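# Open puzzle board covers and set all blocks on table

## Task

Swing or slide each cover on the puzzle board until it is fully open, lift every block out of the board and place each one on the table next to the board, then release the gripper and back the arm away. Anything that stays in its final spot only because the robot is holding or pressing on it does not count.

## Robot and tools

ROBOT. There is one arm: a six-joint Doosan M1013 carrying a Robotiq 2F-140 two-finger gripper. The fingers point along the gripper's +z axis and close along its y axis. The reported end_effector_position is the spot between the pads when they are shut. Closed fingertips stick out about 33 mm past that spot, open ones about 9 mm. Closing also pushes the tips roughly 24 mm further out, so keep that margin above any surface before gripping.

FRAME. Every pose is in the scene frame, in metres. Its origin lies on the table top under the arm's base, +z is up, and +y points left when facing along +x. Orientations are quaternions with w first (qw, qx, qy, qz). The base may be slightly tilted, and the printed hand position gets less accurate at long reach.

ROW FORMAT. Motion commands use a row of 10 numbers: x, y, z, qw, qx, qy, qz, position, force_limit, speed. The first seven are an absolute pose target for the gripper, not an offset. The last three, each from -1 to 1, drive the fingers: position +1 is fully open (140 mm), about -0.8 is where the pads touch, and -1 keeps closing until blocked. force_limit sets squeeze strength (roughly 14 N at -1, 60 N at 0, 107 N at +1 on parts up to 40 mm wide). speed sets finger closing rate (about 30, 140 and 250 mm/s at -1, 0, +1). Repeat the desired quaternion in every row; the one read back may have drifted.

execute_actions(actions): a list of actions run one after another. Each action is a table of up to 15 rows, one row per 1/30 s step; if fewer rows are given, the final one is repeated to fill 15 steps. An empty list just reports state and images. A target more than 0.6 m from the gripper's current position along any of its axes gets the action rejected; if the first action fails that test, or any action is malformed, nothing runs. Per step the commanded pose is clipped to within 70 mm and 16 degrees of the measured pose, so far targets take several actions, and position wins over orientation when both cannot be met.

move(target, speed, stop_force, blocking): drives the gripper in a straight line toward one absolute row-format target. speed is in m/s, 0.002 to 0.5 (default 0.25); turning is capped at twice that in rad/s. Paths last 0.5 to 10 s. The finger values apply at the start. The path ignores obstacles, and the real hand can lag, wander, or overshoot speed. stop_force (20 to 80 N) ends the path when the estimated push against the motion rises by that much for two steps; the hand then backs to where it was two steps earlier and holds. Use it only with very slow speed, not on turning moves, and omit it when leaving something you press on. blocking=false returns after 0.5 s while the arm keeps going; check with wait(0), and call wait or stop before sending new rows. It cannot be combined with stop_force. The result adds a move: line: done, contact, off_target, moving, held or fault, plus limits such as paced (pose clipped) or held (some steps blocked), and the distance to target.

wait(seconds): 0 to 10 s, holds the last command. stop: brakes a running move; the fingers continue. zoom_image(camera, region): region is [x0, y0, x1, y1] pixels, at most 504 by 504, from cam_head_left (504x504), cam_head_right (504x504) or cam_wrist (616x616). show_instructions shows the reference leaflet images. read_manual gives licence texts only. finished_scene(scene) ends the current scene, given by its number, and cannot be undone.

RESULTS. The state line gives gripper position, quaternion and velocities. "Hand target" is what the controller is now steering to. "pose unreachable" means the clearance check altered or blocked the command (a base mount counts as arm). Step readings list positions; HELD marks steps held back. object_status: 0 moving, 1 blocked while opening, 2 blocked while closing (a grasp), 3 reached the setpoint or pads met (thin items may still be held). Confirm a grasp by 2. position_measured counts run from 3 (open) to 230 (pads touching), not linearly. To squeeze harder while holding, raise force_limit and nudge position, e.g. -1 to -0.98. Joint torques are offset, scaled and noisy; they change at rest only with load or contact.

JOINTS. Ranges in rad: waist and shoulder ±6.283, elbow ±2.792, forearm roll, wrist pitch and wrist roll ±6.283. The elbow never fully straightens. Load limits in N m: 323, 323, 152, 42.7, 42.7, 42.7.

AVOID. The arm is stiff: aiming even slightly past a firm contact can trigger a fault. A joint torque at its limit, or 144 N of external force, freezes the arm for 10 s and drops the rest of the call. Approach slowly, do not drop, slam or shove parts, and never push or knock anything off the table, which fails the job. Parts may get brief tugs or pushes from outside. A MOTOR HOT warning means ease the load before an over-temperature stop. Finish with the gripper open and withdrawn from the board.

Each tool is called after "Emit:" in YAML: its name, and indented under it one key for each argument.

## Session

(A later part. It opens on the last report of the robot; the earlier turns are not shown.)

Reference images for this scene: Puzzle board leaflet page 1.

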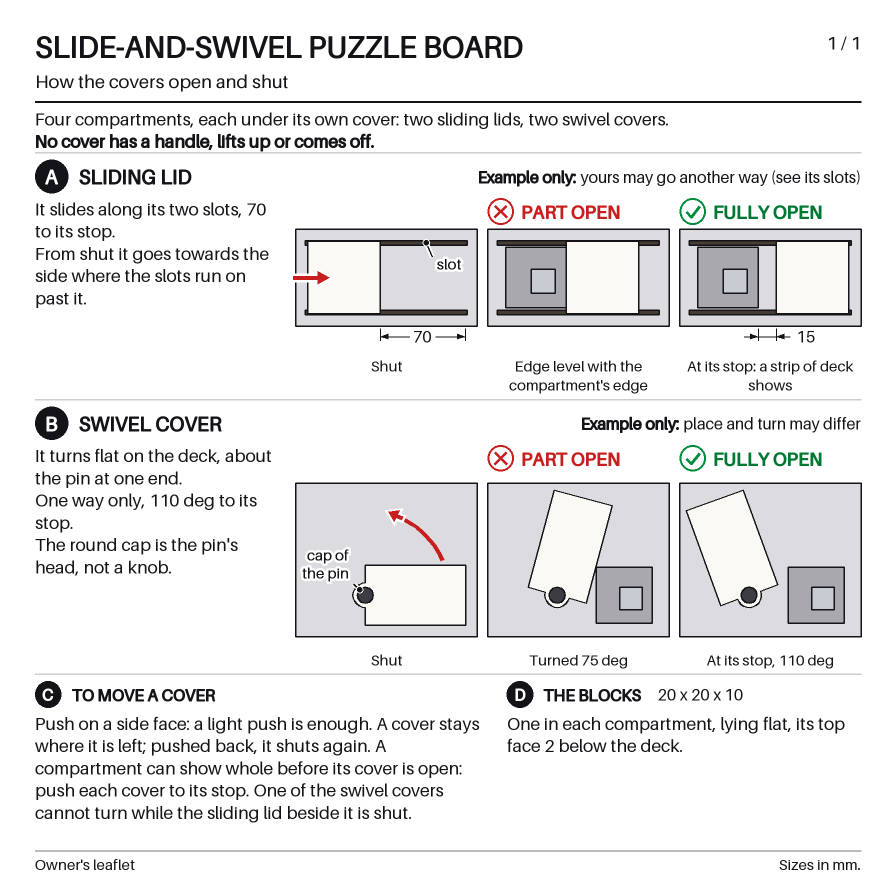

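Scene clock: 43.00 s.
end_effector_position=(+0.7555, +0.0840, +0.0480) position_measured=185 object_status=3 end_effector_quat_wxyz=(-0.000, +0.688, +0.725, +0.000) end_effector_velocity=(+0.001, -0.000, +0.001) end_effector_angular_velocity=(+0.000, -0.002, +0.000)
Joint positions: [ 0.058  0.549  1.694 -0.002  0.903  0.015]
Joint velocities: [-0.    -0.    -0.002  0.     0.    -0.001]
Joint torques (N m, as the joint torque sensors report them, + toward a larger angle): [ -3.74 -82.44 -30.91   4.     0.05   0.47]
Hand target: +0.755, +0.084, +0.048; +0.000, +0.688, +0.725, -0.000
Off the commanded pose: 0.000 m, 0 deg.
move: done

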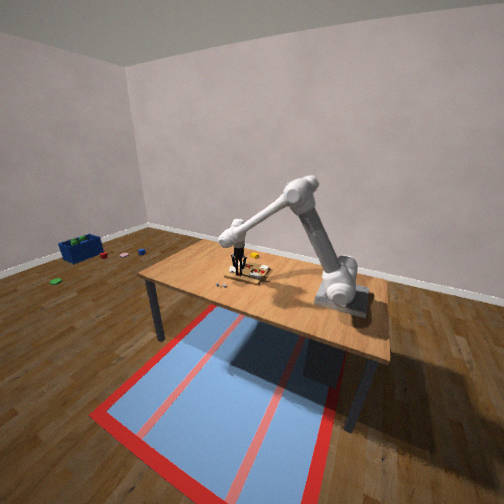

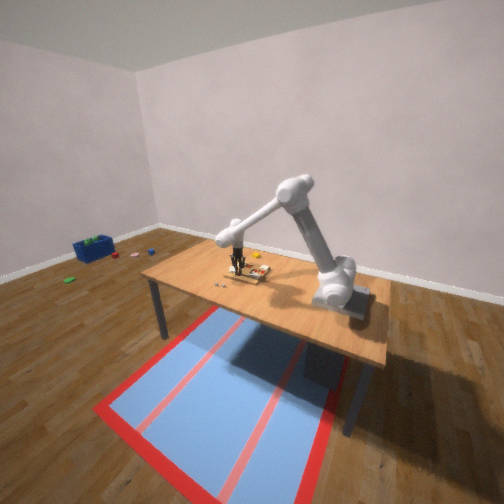

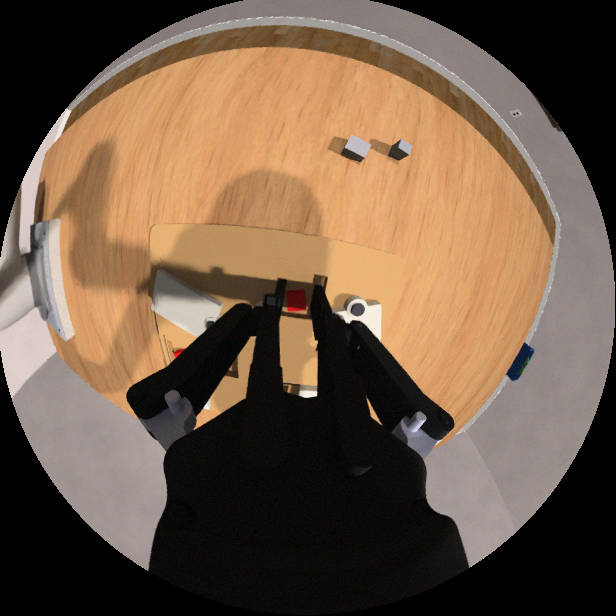

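Emit:
move:
  target: [0.7555,0.080,0.048,0,0.688,0.725,0,-0.44,0,0]
  speed: 0.01

Emit:
move:
  target: [0.7555,0.080,0.048,0,0.688,0.725,0,-1,-0.5,-0.6]

Emit:
move:
  target: [0.7555,0.080,0.075,0,0.688,0.725,0,-1,-0.5,-0.6]
  speed: 0.05

Emit:
move:
  target: [0.72,0.20,0.075,0,0.688,0.725,0,-1,-0.5,-0.6]

Emit:
move:
  target: [0.72,0.20,0.037,0,0.688,0.725,0,-1,-0.5,-0.6]
  speed: 0.04

Emit:
move:
  target: [0.72,0.20,0.037,0,0.688,0.725,0,-0.44,0,0]

Emit:
move:
  target: [0.72,0.20,0.085,0,0.688,0.725,0,-0.44,0,0]

Emit:
move:
  target: [0.69,-0.12,0.085,0,0.688,0.725,0,-0.44,0,0]

Emit:
move:
  target: [0.69,-0.12,0.06,0,0.688,0.725,0,-0.44,0,0]
  speed: 0.04

Emit:
zoom_image:
  camera: "cam_wrist"
  region: [180,130,420,330]

Scene clock: 44.17 s.
end_effector_position=(+0.7555, +0.0800, +0.0480) position_measured=185 object_status=3 end_effector_quat_wxyz=(+0.000, +0.688, +0.725, +0.000) end_effector_velocity=(-0.001, +0.000, -0.001) end_effector_angular_velocity=(+0.000, +0.001, -0.000)
Joint positions: [ 0.053  0.548  1.695 -0.002  0.903  0.01 ]
Joint velocities: [0.    0.    0.001 0.    0.    0.   ]
Joint torques (N m, as the joint torque sensors report them, + toward a larger angle): [ -2.56 -82.01 -31.71   3.65  -0.18   0.23]
Hand target: +0.756, +0.080, +0.048; -0.000, +0.688, +0.725, +0.000
Off the commanded pose: 0.000 m, 0 deg.
move: done

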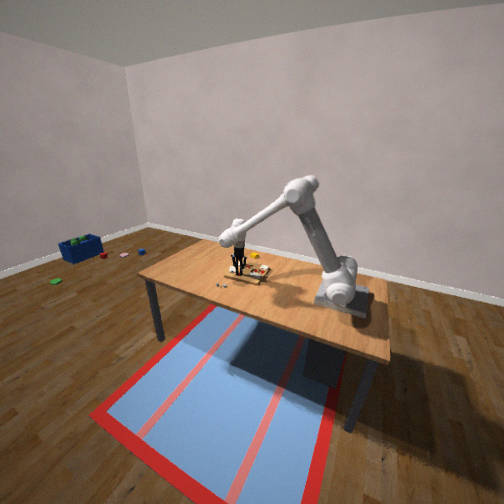

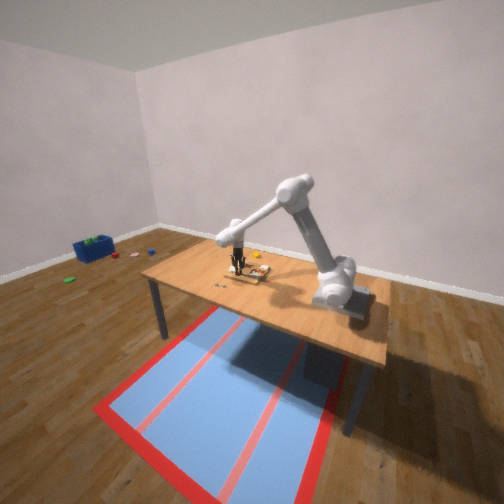

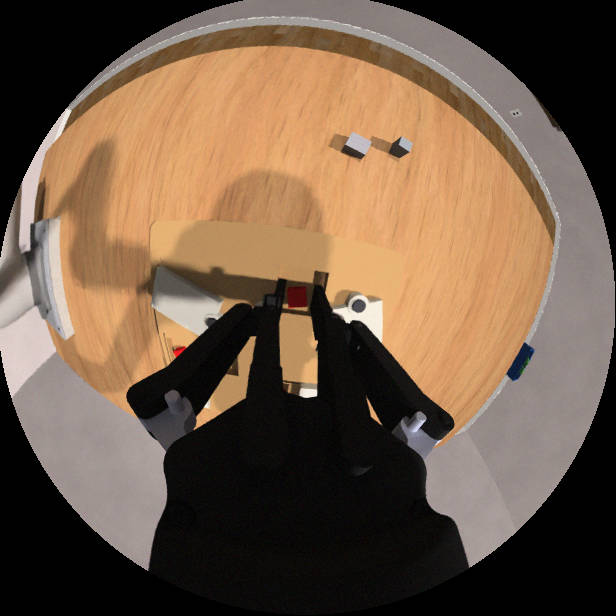

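Scene clock: 44.87 s.
end_effector_position=(+0.7555, +0.0800, +0.0480) position_measured=203 object_status=2 end_effector_quat_wxyz=(+0.000, +0.688, +0.725, +0.000) end_effector_velocity=(+0.001, +0.000, +0.000) end_effector_angular_velocity=(-0.000, -0.001, +0.002)
Joint positions: [ 0.053  0.548  1.695 -0.002  0.903  0.01 ]
Joint velocities: [ 0.     0.    -0.001 -0.    -0.    -0.002]
Joint torques (N m, as the joint torque sensors report them, + toward a larger angle): [ -1.83 -78.01 -28.16   3.39  -0.1    0.15]
Hand target: +0.755, +0.080, +0.048; +0.000, +0.688, +0.725, +0.000
Off the commanded pose: 0.000 m, 0 deg.
move: done

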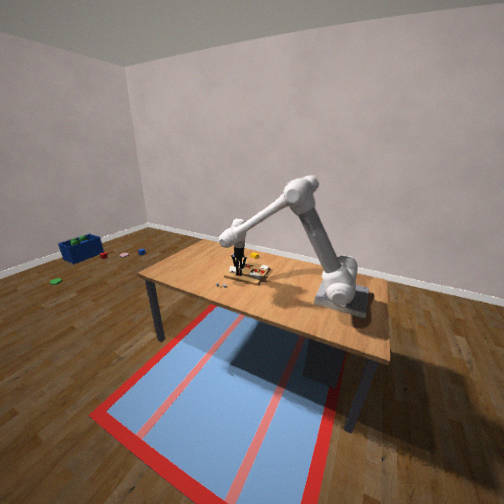

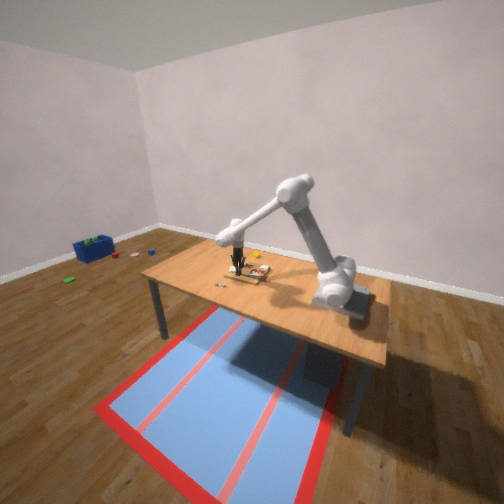

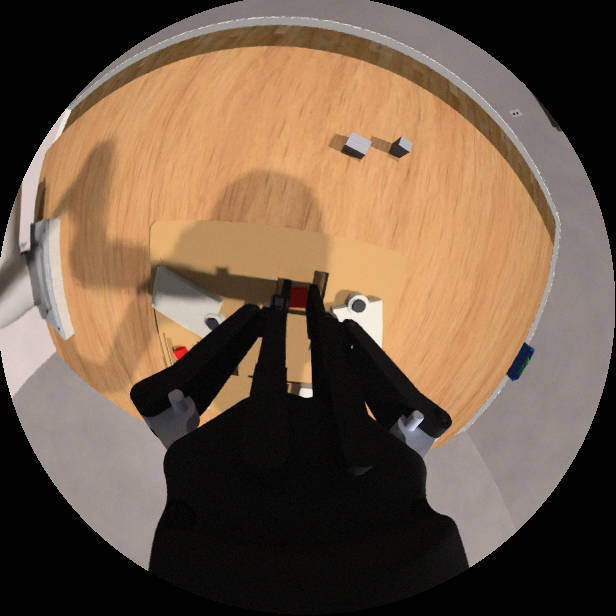

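Scene clock: 45.67 s.
end_effector_position=(+0.7555, +0.0799, +0.0751) position_measured=203 object_status=2 end_effector_quat_wxyz=(+0.000, +0.688, +0.725, +0.000) end_effector_velocity=(+0.000, -0.001, +0.000) end_effector_angular_velocity=(-0.000, -0.001, -0.003)
Joint positions: [ 0.053  0.522  1.679 -0.002  0.945  0.01 ]
Joint velocities: [-0.001 -0.    -0.    -0.    -0.     0.002]
Joint torques (N m, as the joint torque sensors report them, + toward a larger angle): [ -2.71 -81.37 -31.8    3.63   0.22   0.18]
Hand target: +0.756, +0.080, +0.075; -0.000, +0.688, +0.725, +0.000
Off the commanded pose: 0.000 m, 0 deg.
move: done

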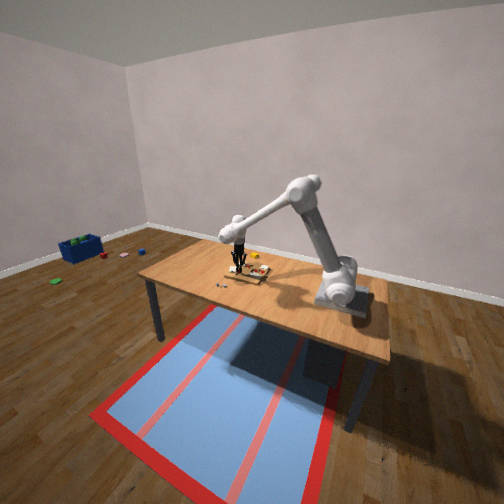

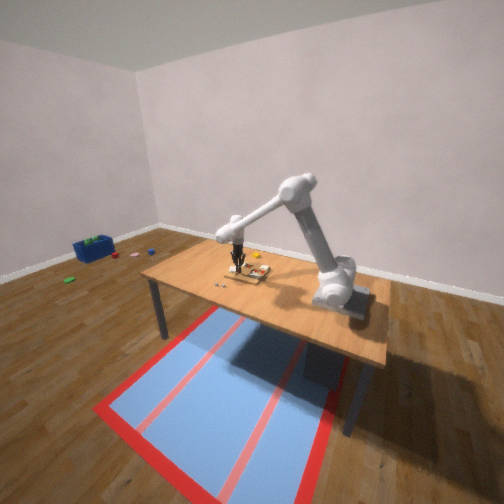

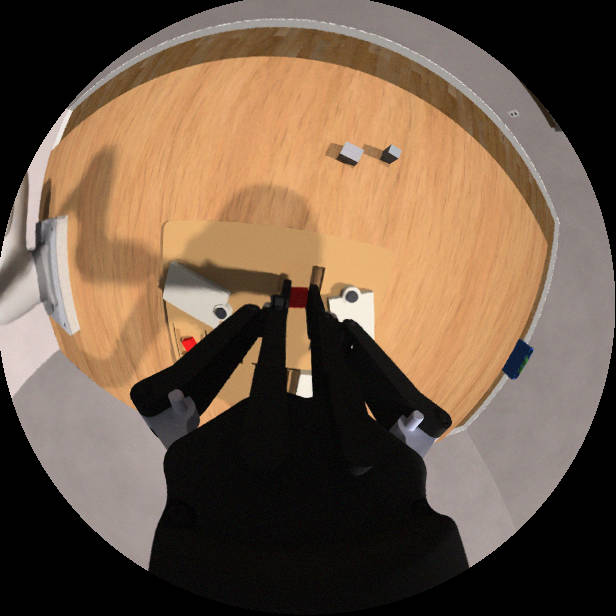

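Scene clock: 46.53 s.
end_effector_position=(+0.7199, +0.2000, +0.0750) position_measured=203 object_status=2 end_effector_quat_wxyz=(+0.000, +0.688, +0.725, -0.000) end_effector_velocity=(+0.001, +0.001, +0.001) end_effector_angular_velocity=(+0.000, -0.002, +0.001)
Joint positions: [ 0.217  0.506  1.707 -0.001  0.934  0.174]
Joint velocities: [ 0.001  0.    -0.002 -0.     0.    -0.   ]
Joint torques (N m, as the joint torque sensors report them, + toward a larger angle): [ -0.04 -80.69 -30.31   3.22   0.23   0.18]
Hand target: +0.720, +0.200, +0.075; +0.000, +0.688, +0.725, -0.000
Off the commanded pose: 0.000 m, 0 deg.
move: done

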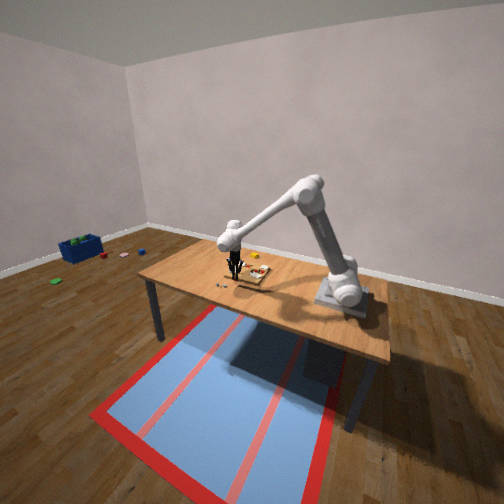

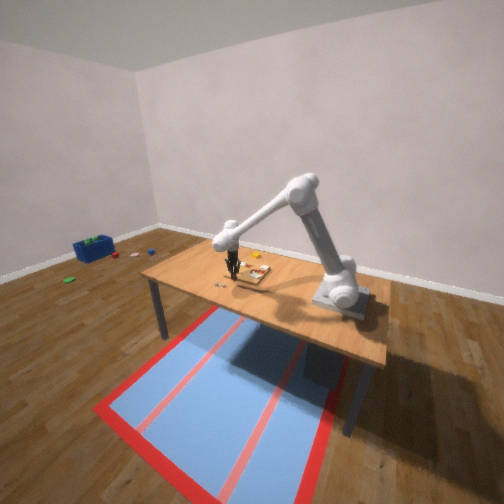

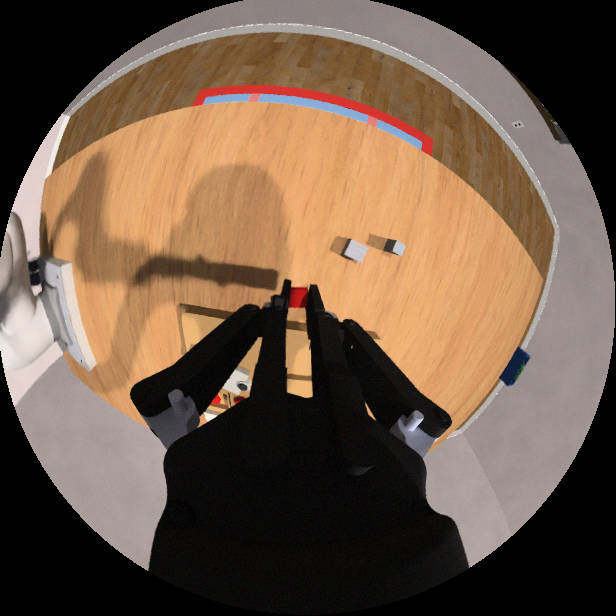

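Scene clock: 47.70 s.
end_effector_position=(+0.7199, +0.2000, +0.0369) position_measured=203 object_status=2 end_effector_quat_wxyz=(-0.000, +0.688, +0.725, -0.000) end_effector_velocity=(+0.000, -0.000, -0.000) end_effector_angular_velocity=(+0.001, +0.000, +0.001)
Joint positions: [ 0.217  0.544  1.728 -0.001  0.874  0.174]
Joint velocities: [-0.     0.     0.     0.001 -0.    -0.002]
Joint torques (N m, as the joint torque sensors report them, + toward a larger angle): [ -6.1  -87.75 -30.21   1.84   0.49  -0.03]
Hand target: +0.720, +0.200, +0.037; +0.000, +0.688, +0.725, -0.000
Off the commanded pose: 0.000 m, 0 deg.
move: done

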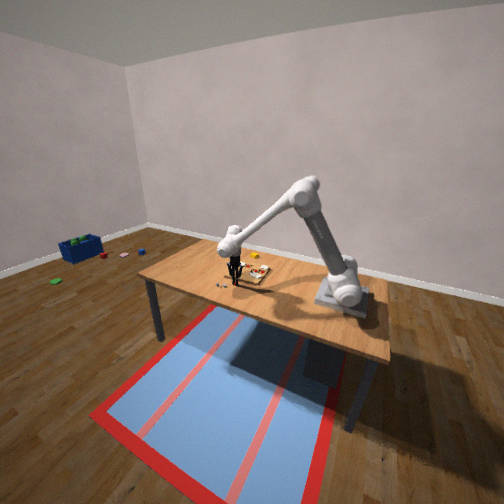

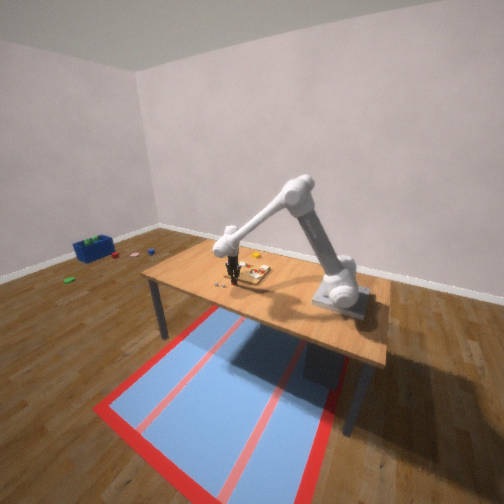

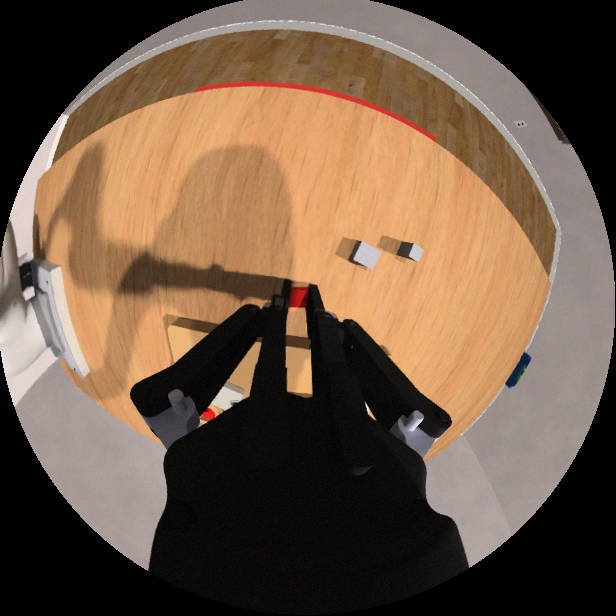

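Scene clock: 48.40 s.
end_effector_position=(+0.7200, +0.2000, +0.0370) position_measured=185 object_status=3 end_effector_quat_wxyz=(+0.000, +0.688, +0.725, +0.000) end_effector_velocity=(-0.000, -0.001, -0.000) end_effector_angular_velocity=(-0.000, +0.001, +0.001)
Joint positions: [ 0.217  0.544  1.728 -0.001  0.874  0.174]
Joint velocities: [-0.001  0.     0.     0.     0.001 -0.002]
Joint torques (N m, as the joint torque sensors report them, + toward a larger angle): [ -0.91 -80.87 -29.3    3.06  -0.16  -0.06]
Hand target: +0.720, +0.200, +0.037; +0.000, +0.688, +0.725, +0.000
Off the commanded pose: 0.000 m, 0 deg.
move: done

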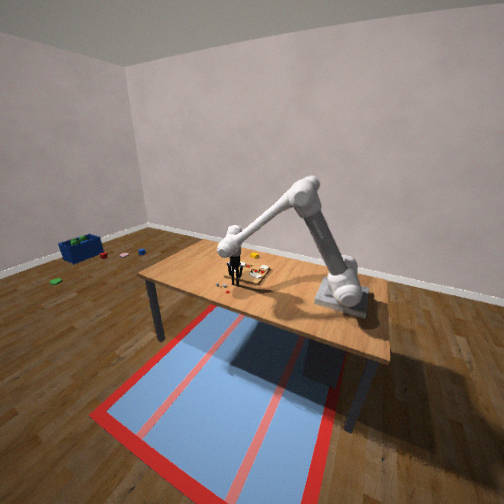

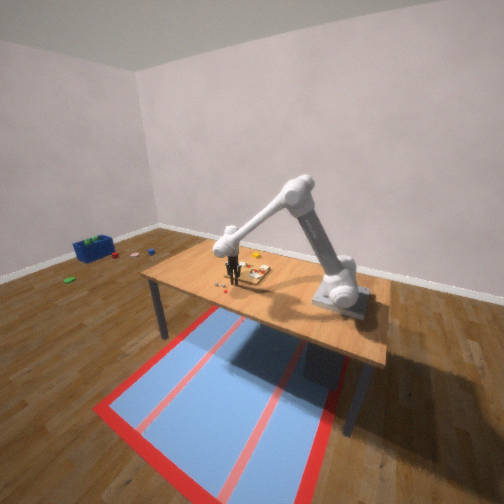

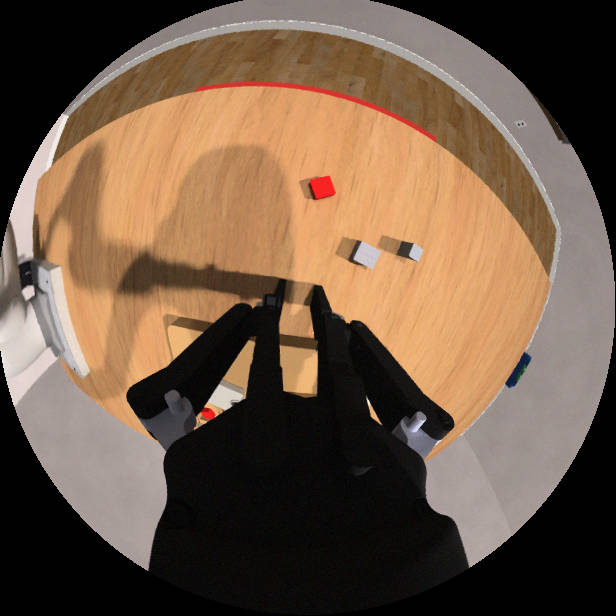

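Scene clock: 49.10 s.
end_effector_position=(+0.7200, +0.1999, +0.0850) position_measured=185 object_status=3 end_effector_quat_wxyz=(+0.000, +0.688, +0.725, -0.000) end_effector_velocity=(-0.001, +0.000, -0.000) end_effector_angular_velocity=(-0.000, +0.002, -0.001)
Joint positions: [ 0.217  0.496  1.7   -0.001  0.95   0.174]
Joint velocities: [ 0.001 -0.     0.001  0.     0.001  0.001]
Joint torques (N m, as the joint torque sensors report them, + toward a larger angle): [ -0.76 -79.23 -31.24   3.5    0.11  -0.09]
Hand target: +0.720, +0.200, +0.085; -0.000, +0.688, +0.725, +0.000
Off the commanded pose: 0.000 m, 0 deg.
move: done

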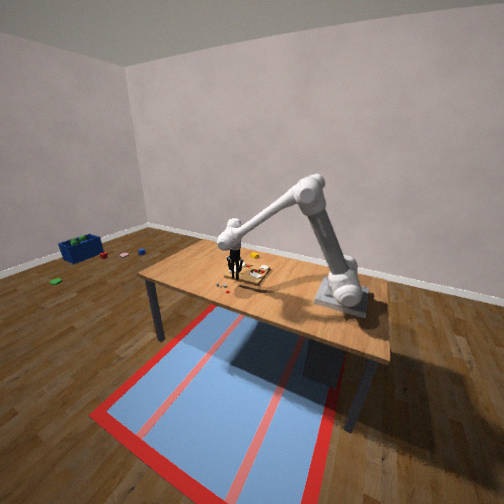

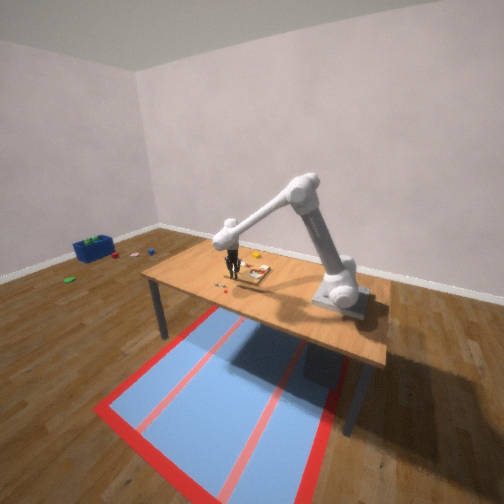

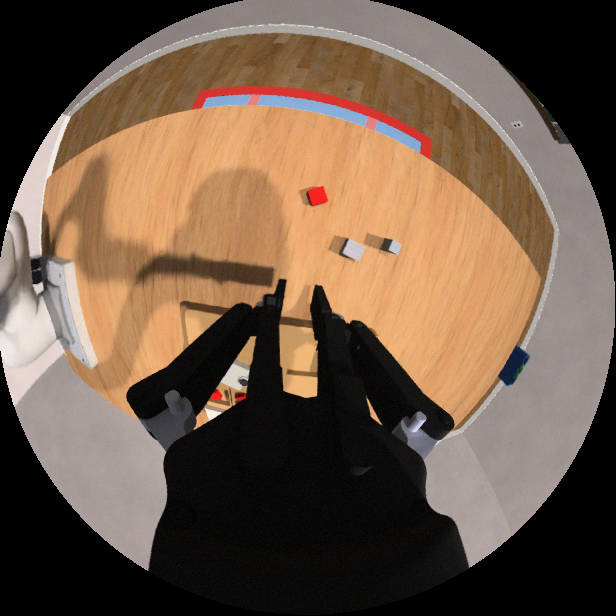

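Scene clock: 50.73 s.
end_effector_position=(+0.6903, -0.1201, +0.0851) position_measured=185 object_status=3 end_effector_quat_wxyz=(-0.000, +0.688, +0.725, +0.000) end_effector_velocity=(+0.001, +0.000, +0.000) end_effector_angular_velocity=(+0.000, -0.001, -0.000)
Joint positions: [-0.228  0.434  1.8   -0.003  0.912 -0.27 ]
Joint velocities: [ 0.     0.    -0.001  0.001 -0.     0.   ]
Joint torques (N m, as the joint torque sensors report them, + toward a larger angle): [ -1.39 -72.15 -31.09   3.48   0.1    0.36]
Hand target: +0.690, -0.120, +0.085; -0.000, +0.688, +0.725, +0.000
Off the commanded pose: 0.000 m, 0 deg.
move: done

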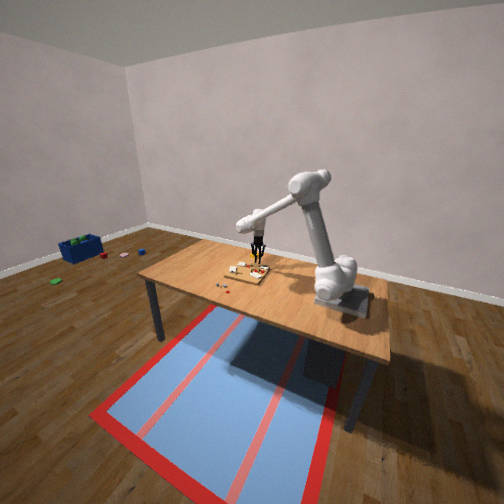

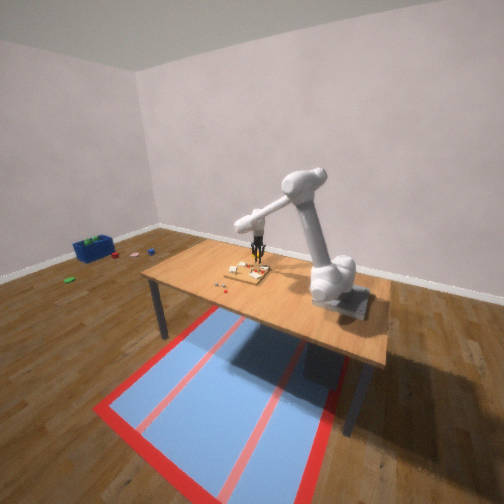

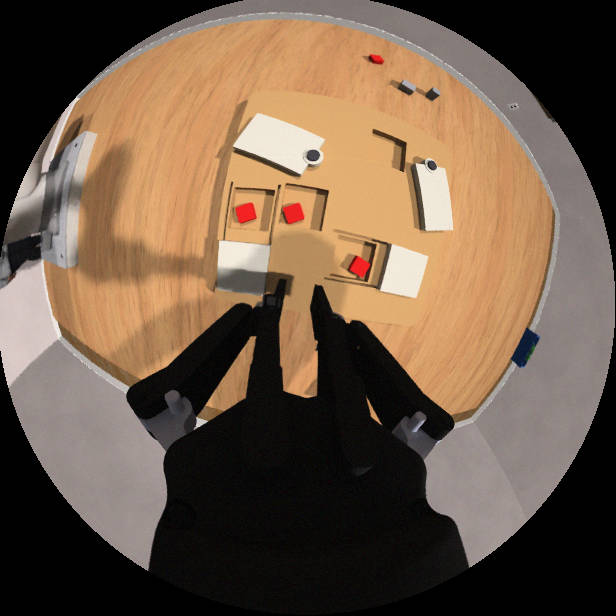

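Scene clock: 51.60 s.
end_effector_position=(+0.6899, -0.1201, +0.0600) position_measured=185 object_status=3 end_effector_quat_wxyz=(-0.000, +0.688, +0.725, -0.000) end_effector_velocity=(+0.000, +0.001, -0.000) end_effector_angular_velocity=(-0.000, -0.001, +0.001)
Joint positions: [-0.228  0.46   1.816 -0.004  0.87  -0.27 ]
Joint velocities: [ 0.001 -0.     0.     0.    -0.001 -0.   ]
Joint torques (N m, as the joint torque sensors report them, + toward a larger angle): [ -2.64 -76.64 -29.86   3.43   0.27   0.06]
Hand target: +0.690, -0.120, +0.060; +0.000, +0.688, +0.725, -0.000
Off the commanded pose: 0.000 m, 0 deg.
move: done

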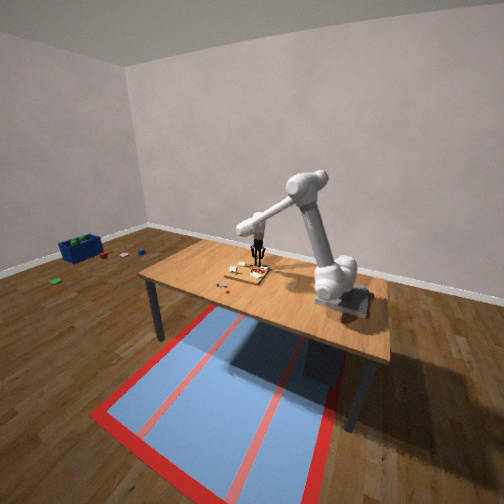

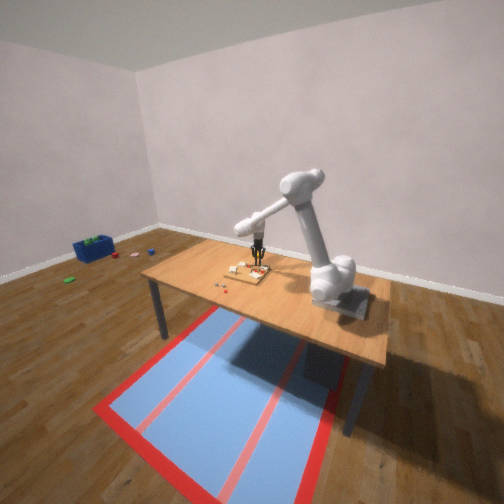

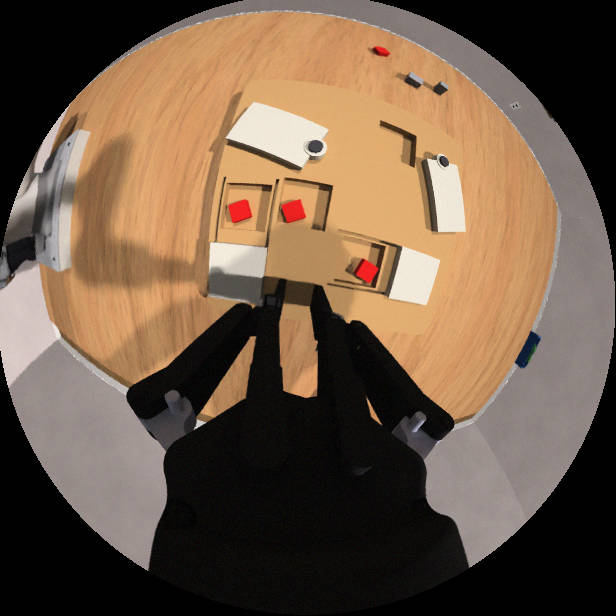

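Region (180, 130, 420, 330) of cam_wrist's 616x616 image, scaled by 2.100, with more detail than that image has.

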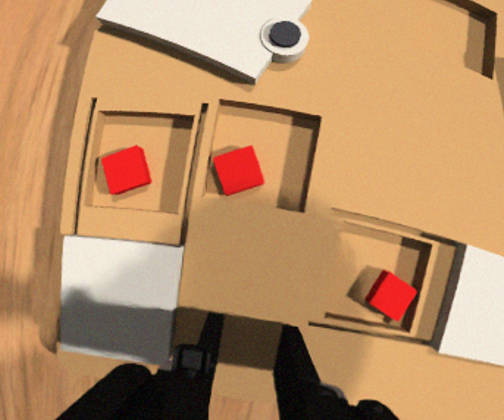

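Emit:
move:
  target: [0.747,-0.078,0.0585,0,0.688,0.725,0,-0.44,0,0]
  speed: 0.08

Emit:
zoom_image:
  camera: "cam_wrist"
  region: [250,230,360,340]

Scene clock: 52.90 s.
end_effector_position=(+0.7470, -0.0779, +0.0585) position_measured=185 object_status=3 end_effector_quat_wxyz=(-0.000, +0.688, +0.725, -0.000) end_effector_velocity=(-0.001, +0.000, -0.001) end_effector_angular_velocity=(-0.000, +0.002, -0.001)
Joint positions: [-0.157  0.526  1.708 -0.003  0.911 -0.199]
Joint velocities: [-0.     0.     0.002 -0.    -0.     0.002]
Joint torques (N m, as the joint torque sensors report them, + toward a larger angle): [ -2.1  -79.49 -30.79   3.87   0.44   0.18]
Hand target: +0.747, -0.078, +0.058; +0.000, +0.688, +0.725, -0.000
Off the commanded pose: 0.000 m, 0 deg.
move: done

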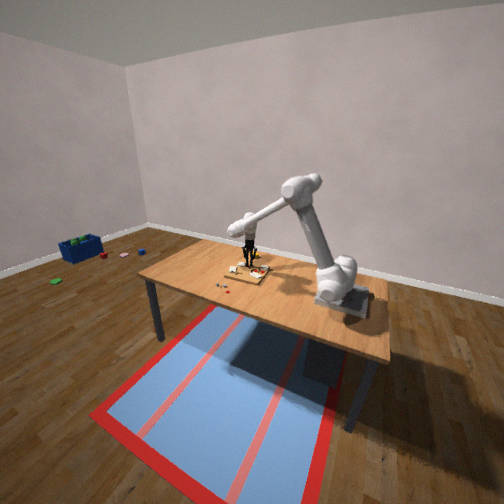

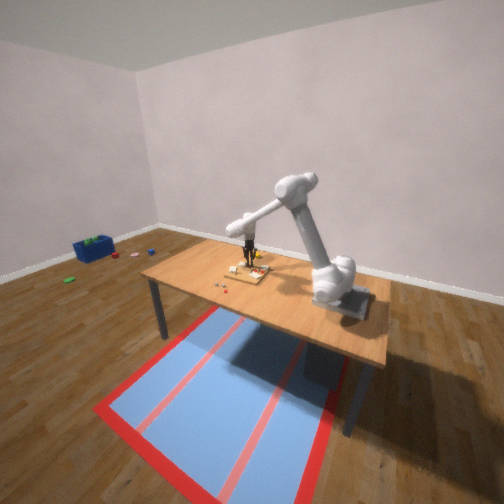

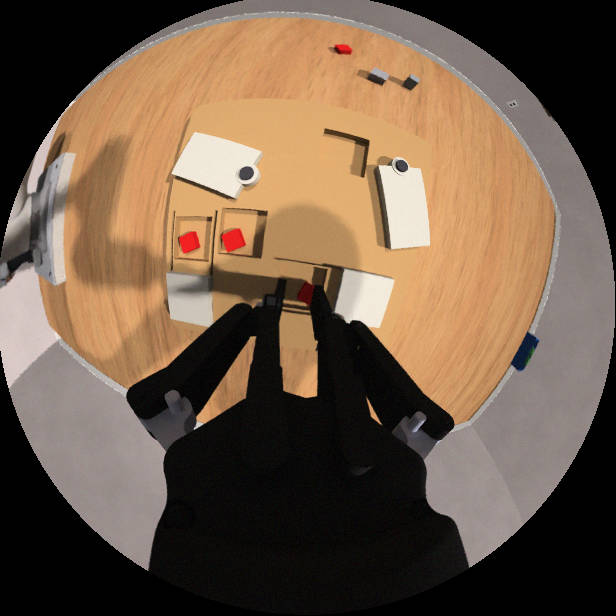

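Region (250, 230, 360, 340) of cam_wrist's 616x616 image, scaled by 4.582, with more detail than that image has.

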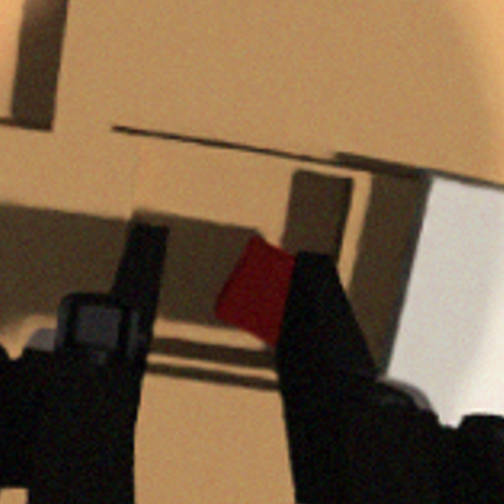

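Emit:
move:
  target: [0.739,-0.076,0.0585,0,0.9997,0.026,0,-0.44,0,0]
  speed: 0.4

Emit:
zoom_image:
  camera: "cam_wrist"
  region: [250,230,360,340]

Scene clock: 55.53 s.
end_effector_position=(+0.7390, -0.0760, +0.0585) position_measured=185 object_status=3 end_effector_quat_wxyz=(+0.000, +1.000, +0.026, +0.000) end_effector_velocity=(-0.000, -0.000, +0.000) end_effector_angular_velocity=(-0.000, +0.000, -0.001)
Joint positions: [-0.156  0.516  1.726 -0.003  0.904  1.373]
Joint velocities: [-0.    -0.    -0.    -0.     0.001  0.001]
Joint torques (N m, as the joint torque sensors report them, + toward a larger angle): [ -1.99 -78.96 -30.3    3.61  -0.08  -0.16]
Hand target: +0.739, -0.076, +0.059; +0.000, +1.000, +0.026, -0.000
Off the commanded pose: 0.000 m, 0 deg.
move: done

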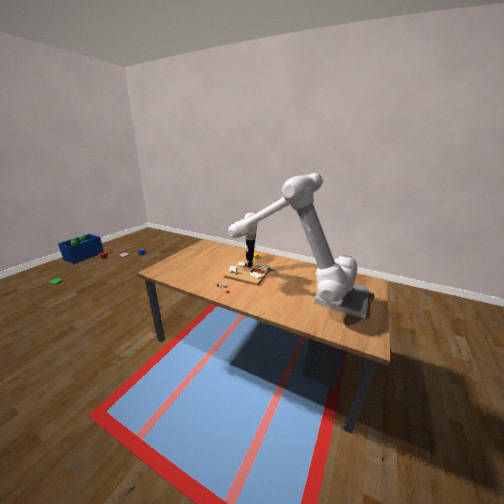

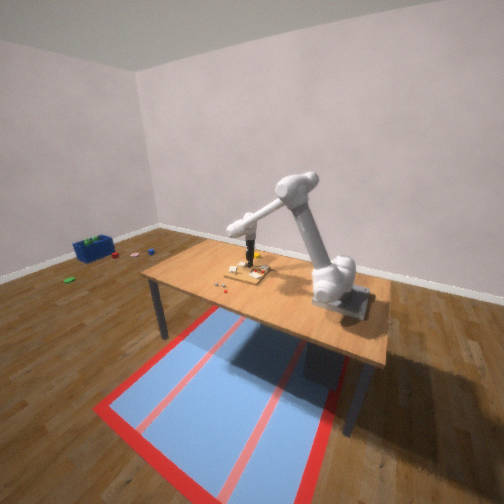

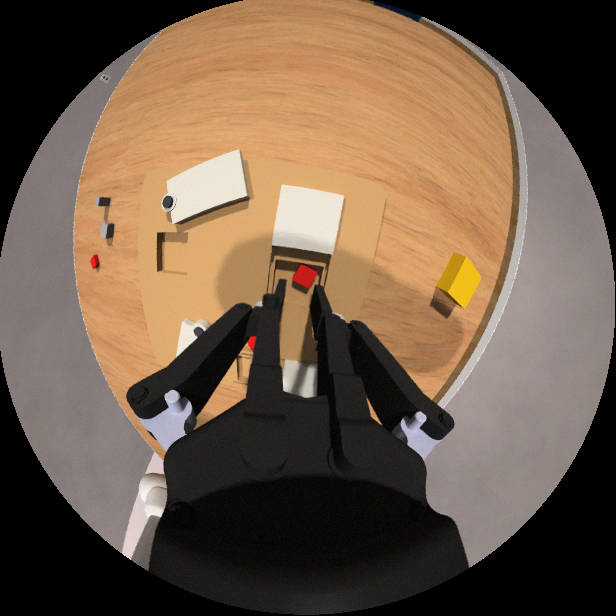

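Region (250, 230, 360, 340) of cam_wrist's 616x616 image, scaled by 4.582, with more detail than that image has.

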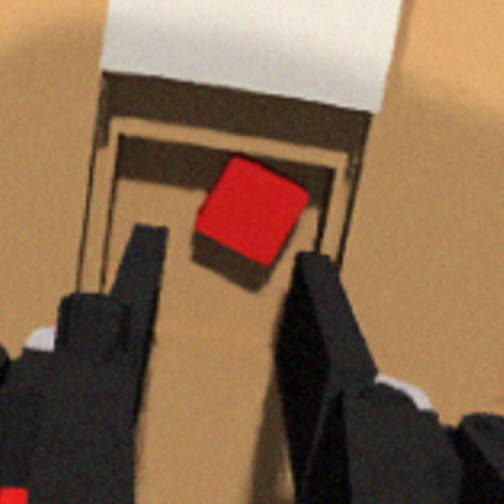

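Shift +y 3.5 mm, descend, slide.

Emit:
move:
  target: [0.7395,-0.0725,0.0585,0,0.9997,0.026,0,-0.44,0,0]
  speed: 0.02

Emit:
move:
  target: [0.7395,-0.0725,0.048,0,0.9997,0.026,0,-0.44,0,0]
  speed: 0.005
  stop_force: 20

Emit:
zoom_image:
  camera: "cam_wrist"
  region: [250,230,360,340]

Scene clock: 56.40 s.
end_effector_position=(+0.7395, -0.0725, +0.0585) position_measured=185 object_status=3 end_effector_quat_wxyz=(+0.000, +1.000, +0.026, -0.000) end_effector_velocity=(+0.000, -0.000, +0.000) end_effector_angular_velocity=(+0.000, -0.000, -0.001)
Joint positions: [-0.151  0.516  1.726 -0.003  0.904  1.378]
Joint velocities: [-0. -0. -0.  0. -0.  0.]
Joint torques (N m, as the joint torque sensors report them, + toward a larger angle): [ -1.8  -80.32 -30.46   3.44   0.05   0.  ]
Hand target: +0.739, -0.072, +0.058; +0.000, +1.000, +0.026, -0.000
Off the commanded pose: 0.000 m, 0 deg.
move: done

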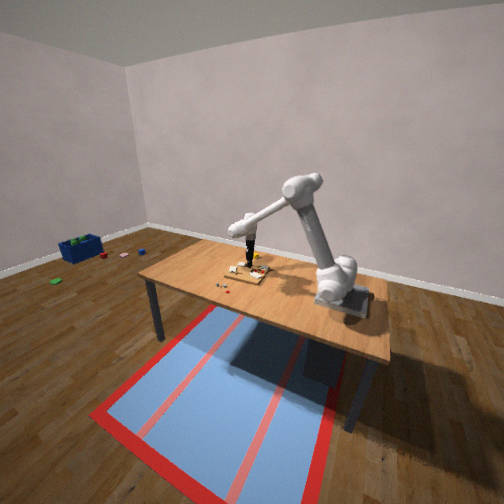

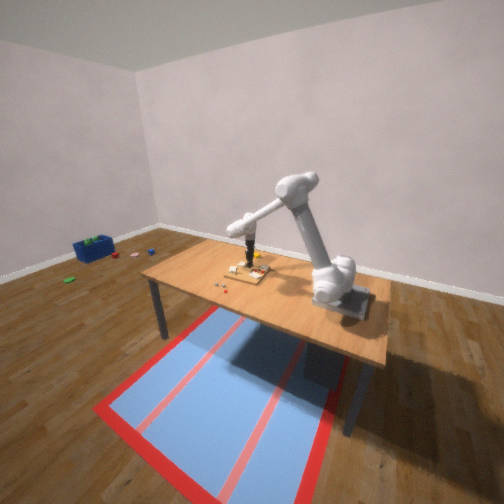

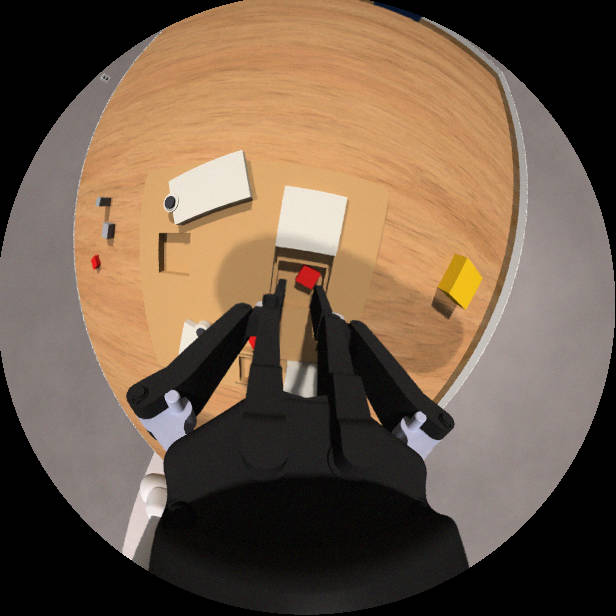

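Scene clock: 58.73 s.
end_effector_position=(+0.7395, -0.0725, +0.0480) position_measured=185 object_status=3 end_effector_quat_wxyz=(+0.000, +1.000, +0.026, -0.000) end_effector_velocity=(+0.001, +0.000, +0.001) end_effector_angular_velocity=(-0.000, -0.002, +0.002)
Joint positions: [-0.151  0.527  1.732 -0.003  0.887  1.378]
Joint velocities: [ 0.001  0.    -0.002  0.    -0.    -0.001]
Joint torques (N m, as the joint torque sensors report them, + toward a larger angle): [ -0.96 -79.72 -30.01   3.25   0.35   0.22]
Hand target: +0.739, -0.072, +0.048; +0.000, +1.000, +0.026, -0.000
Off the commanded pose: 0.000 m, 0 deg.
move: done

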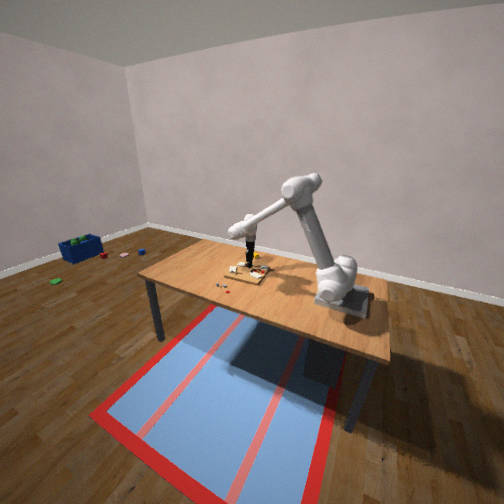

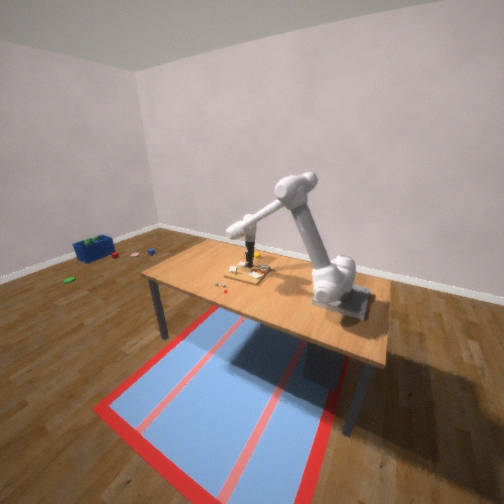

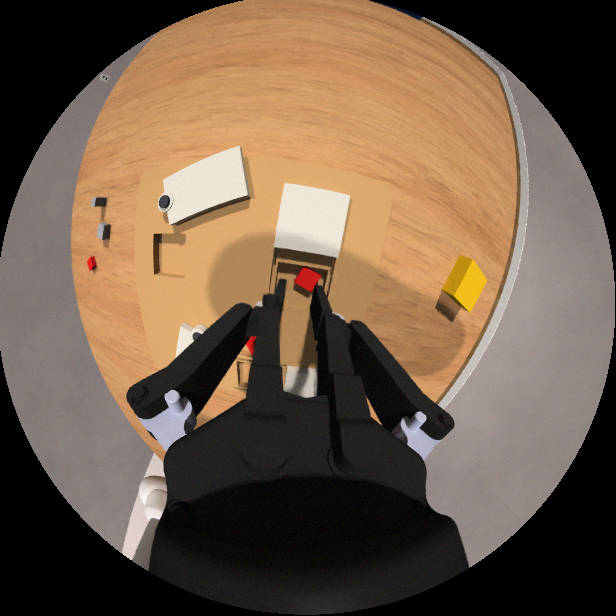

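Region (250, 230, 360, 340) of cam_wrist's 616x616 image, scaled by 4.582, with more detail than that image has.

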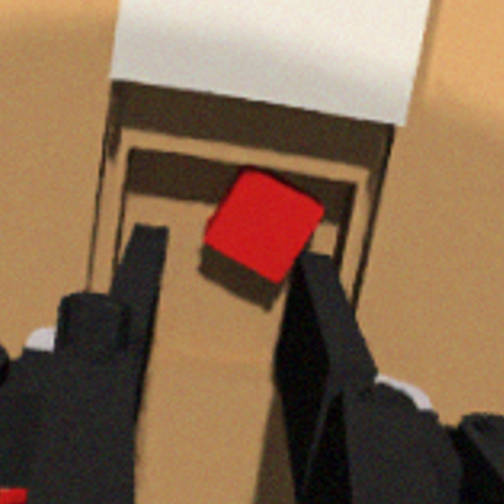

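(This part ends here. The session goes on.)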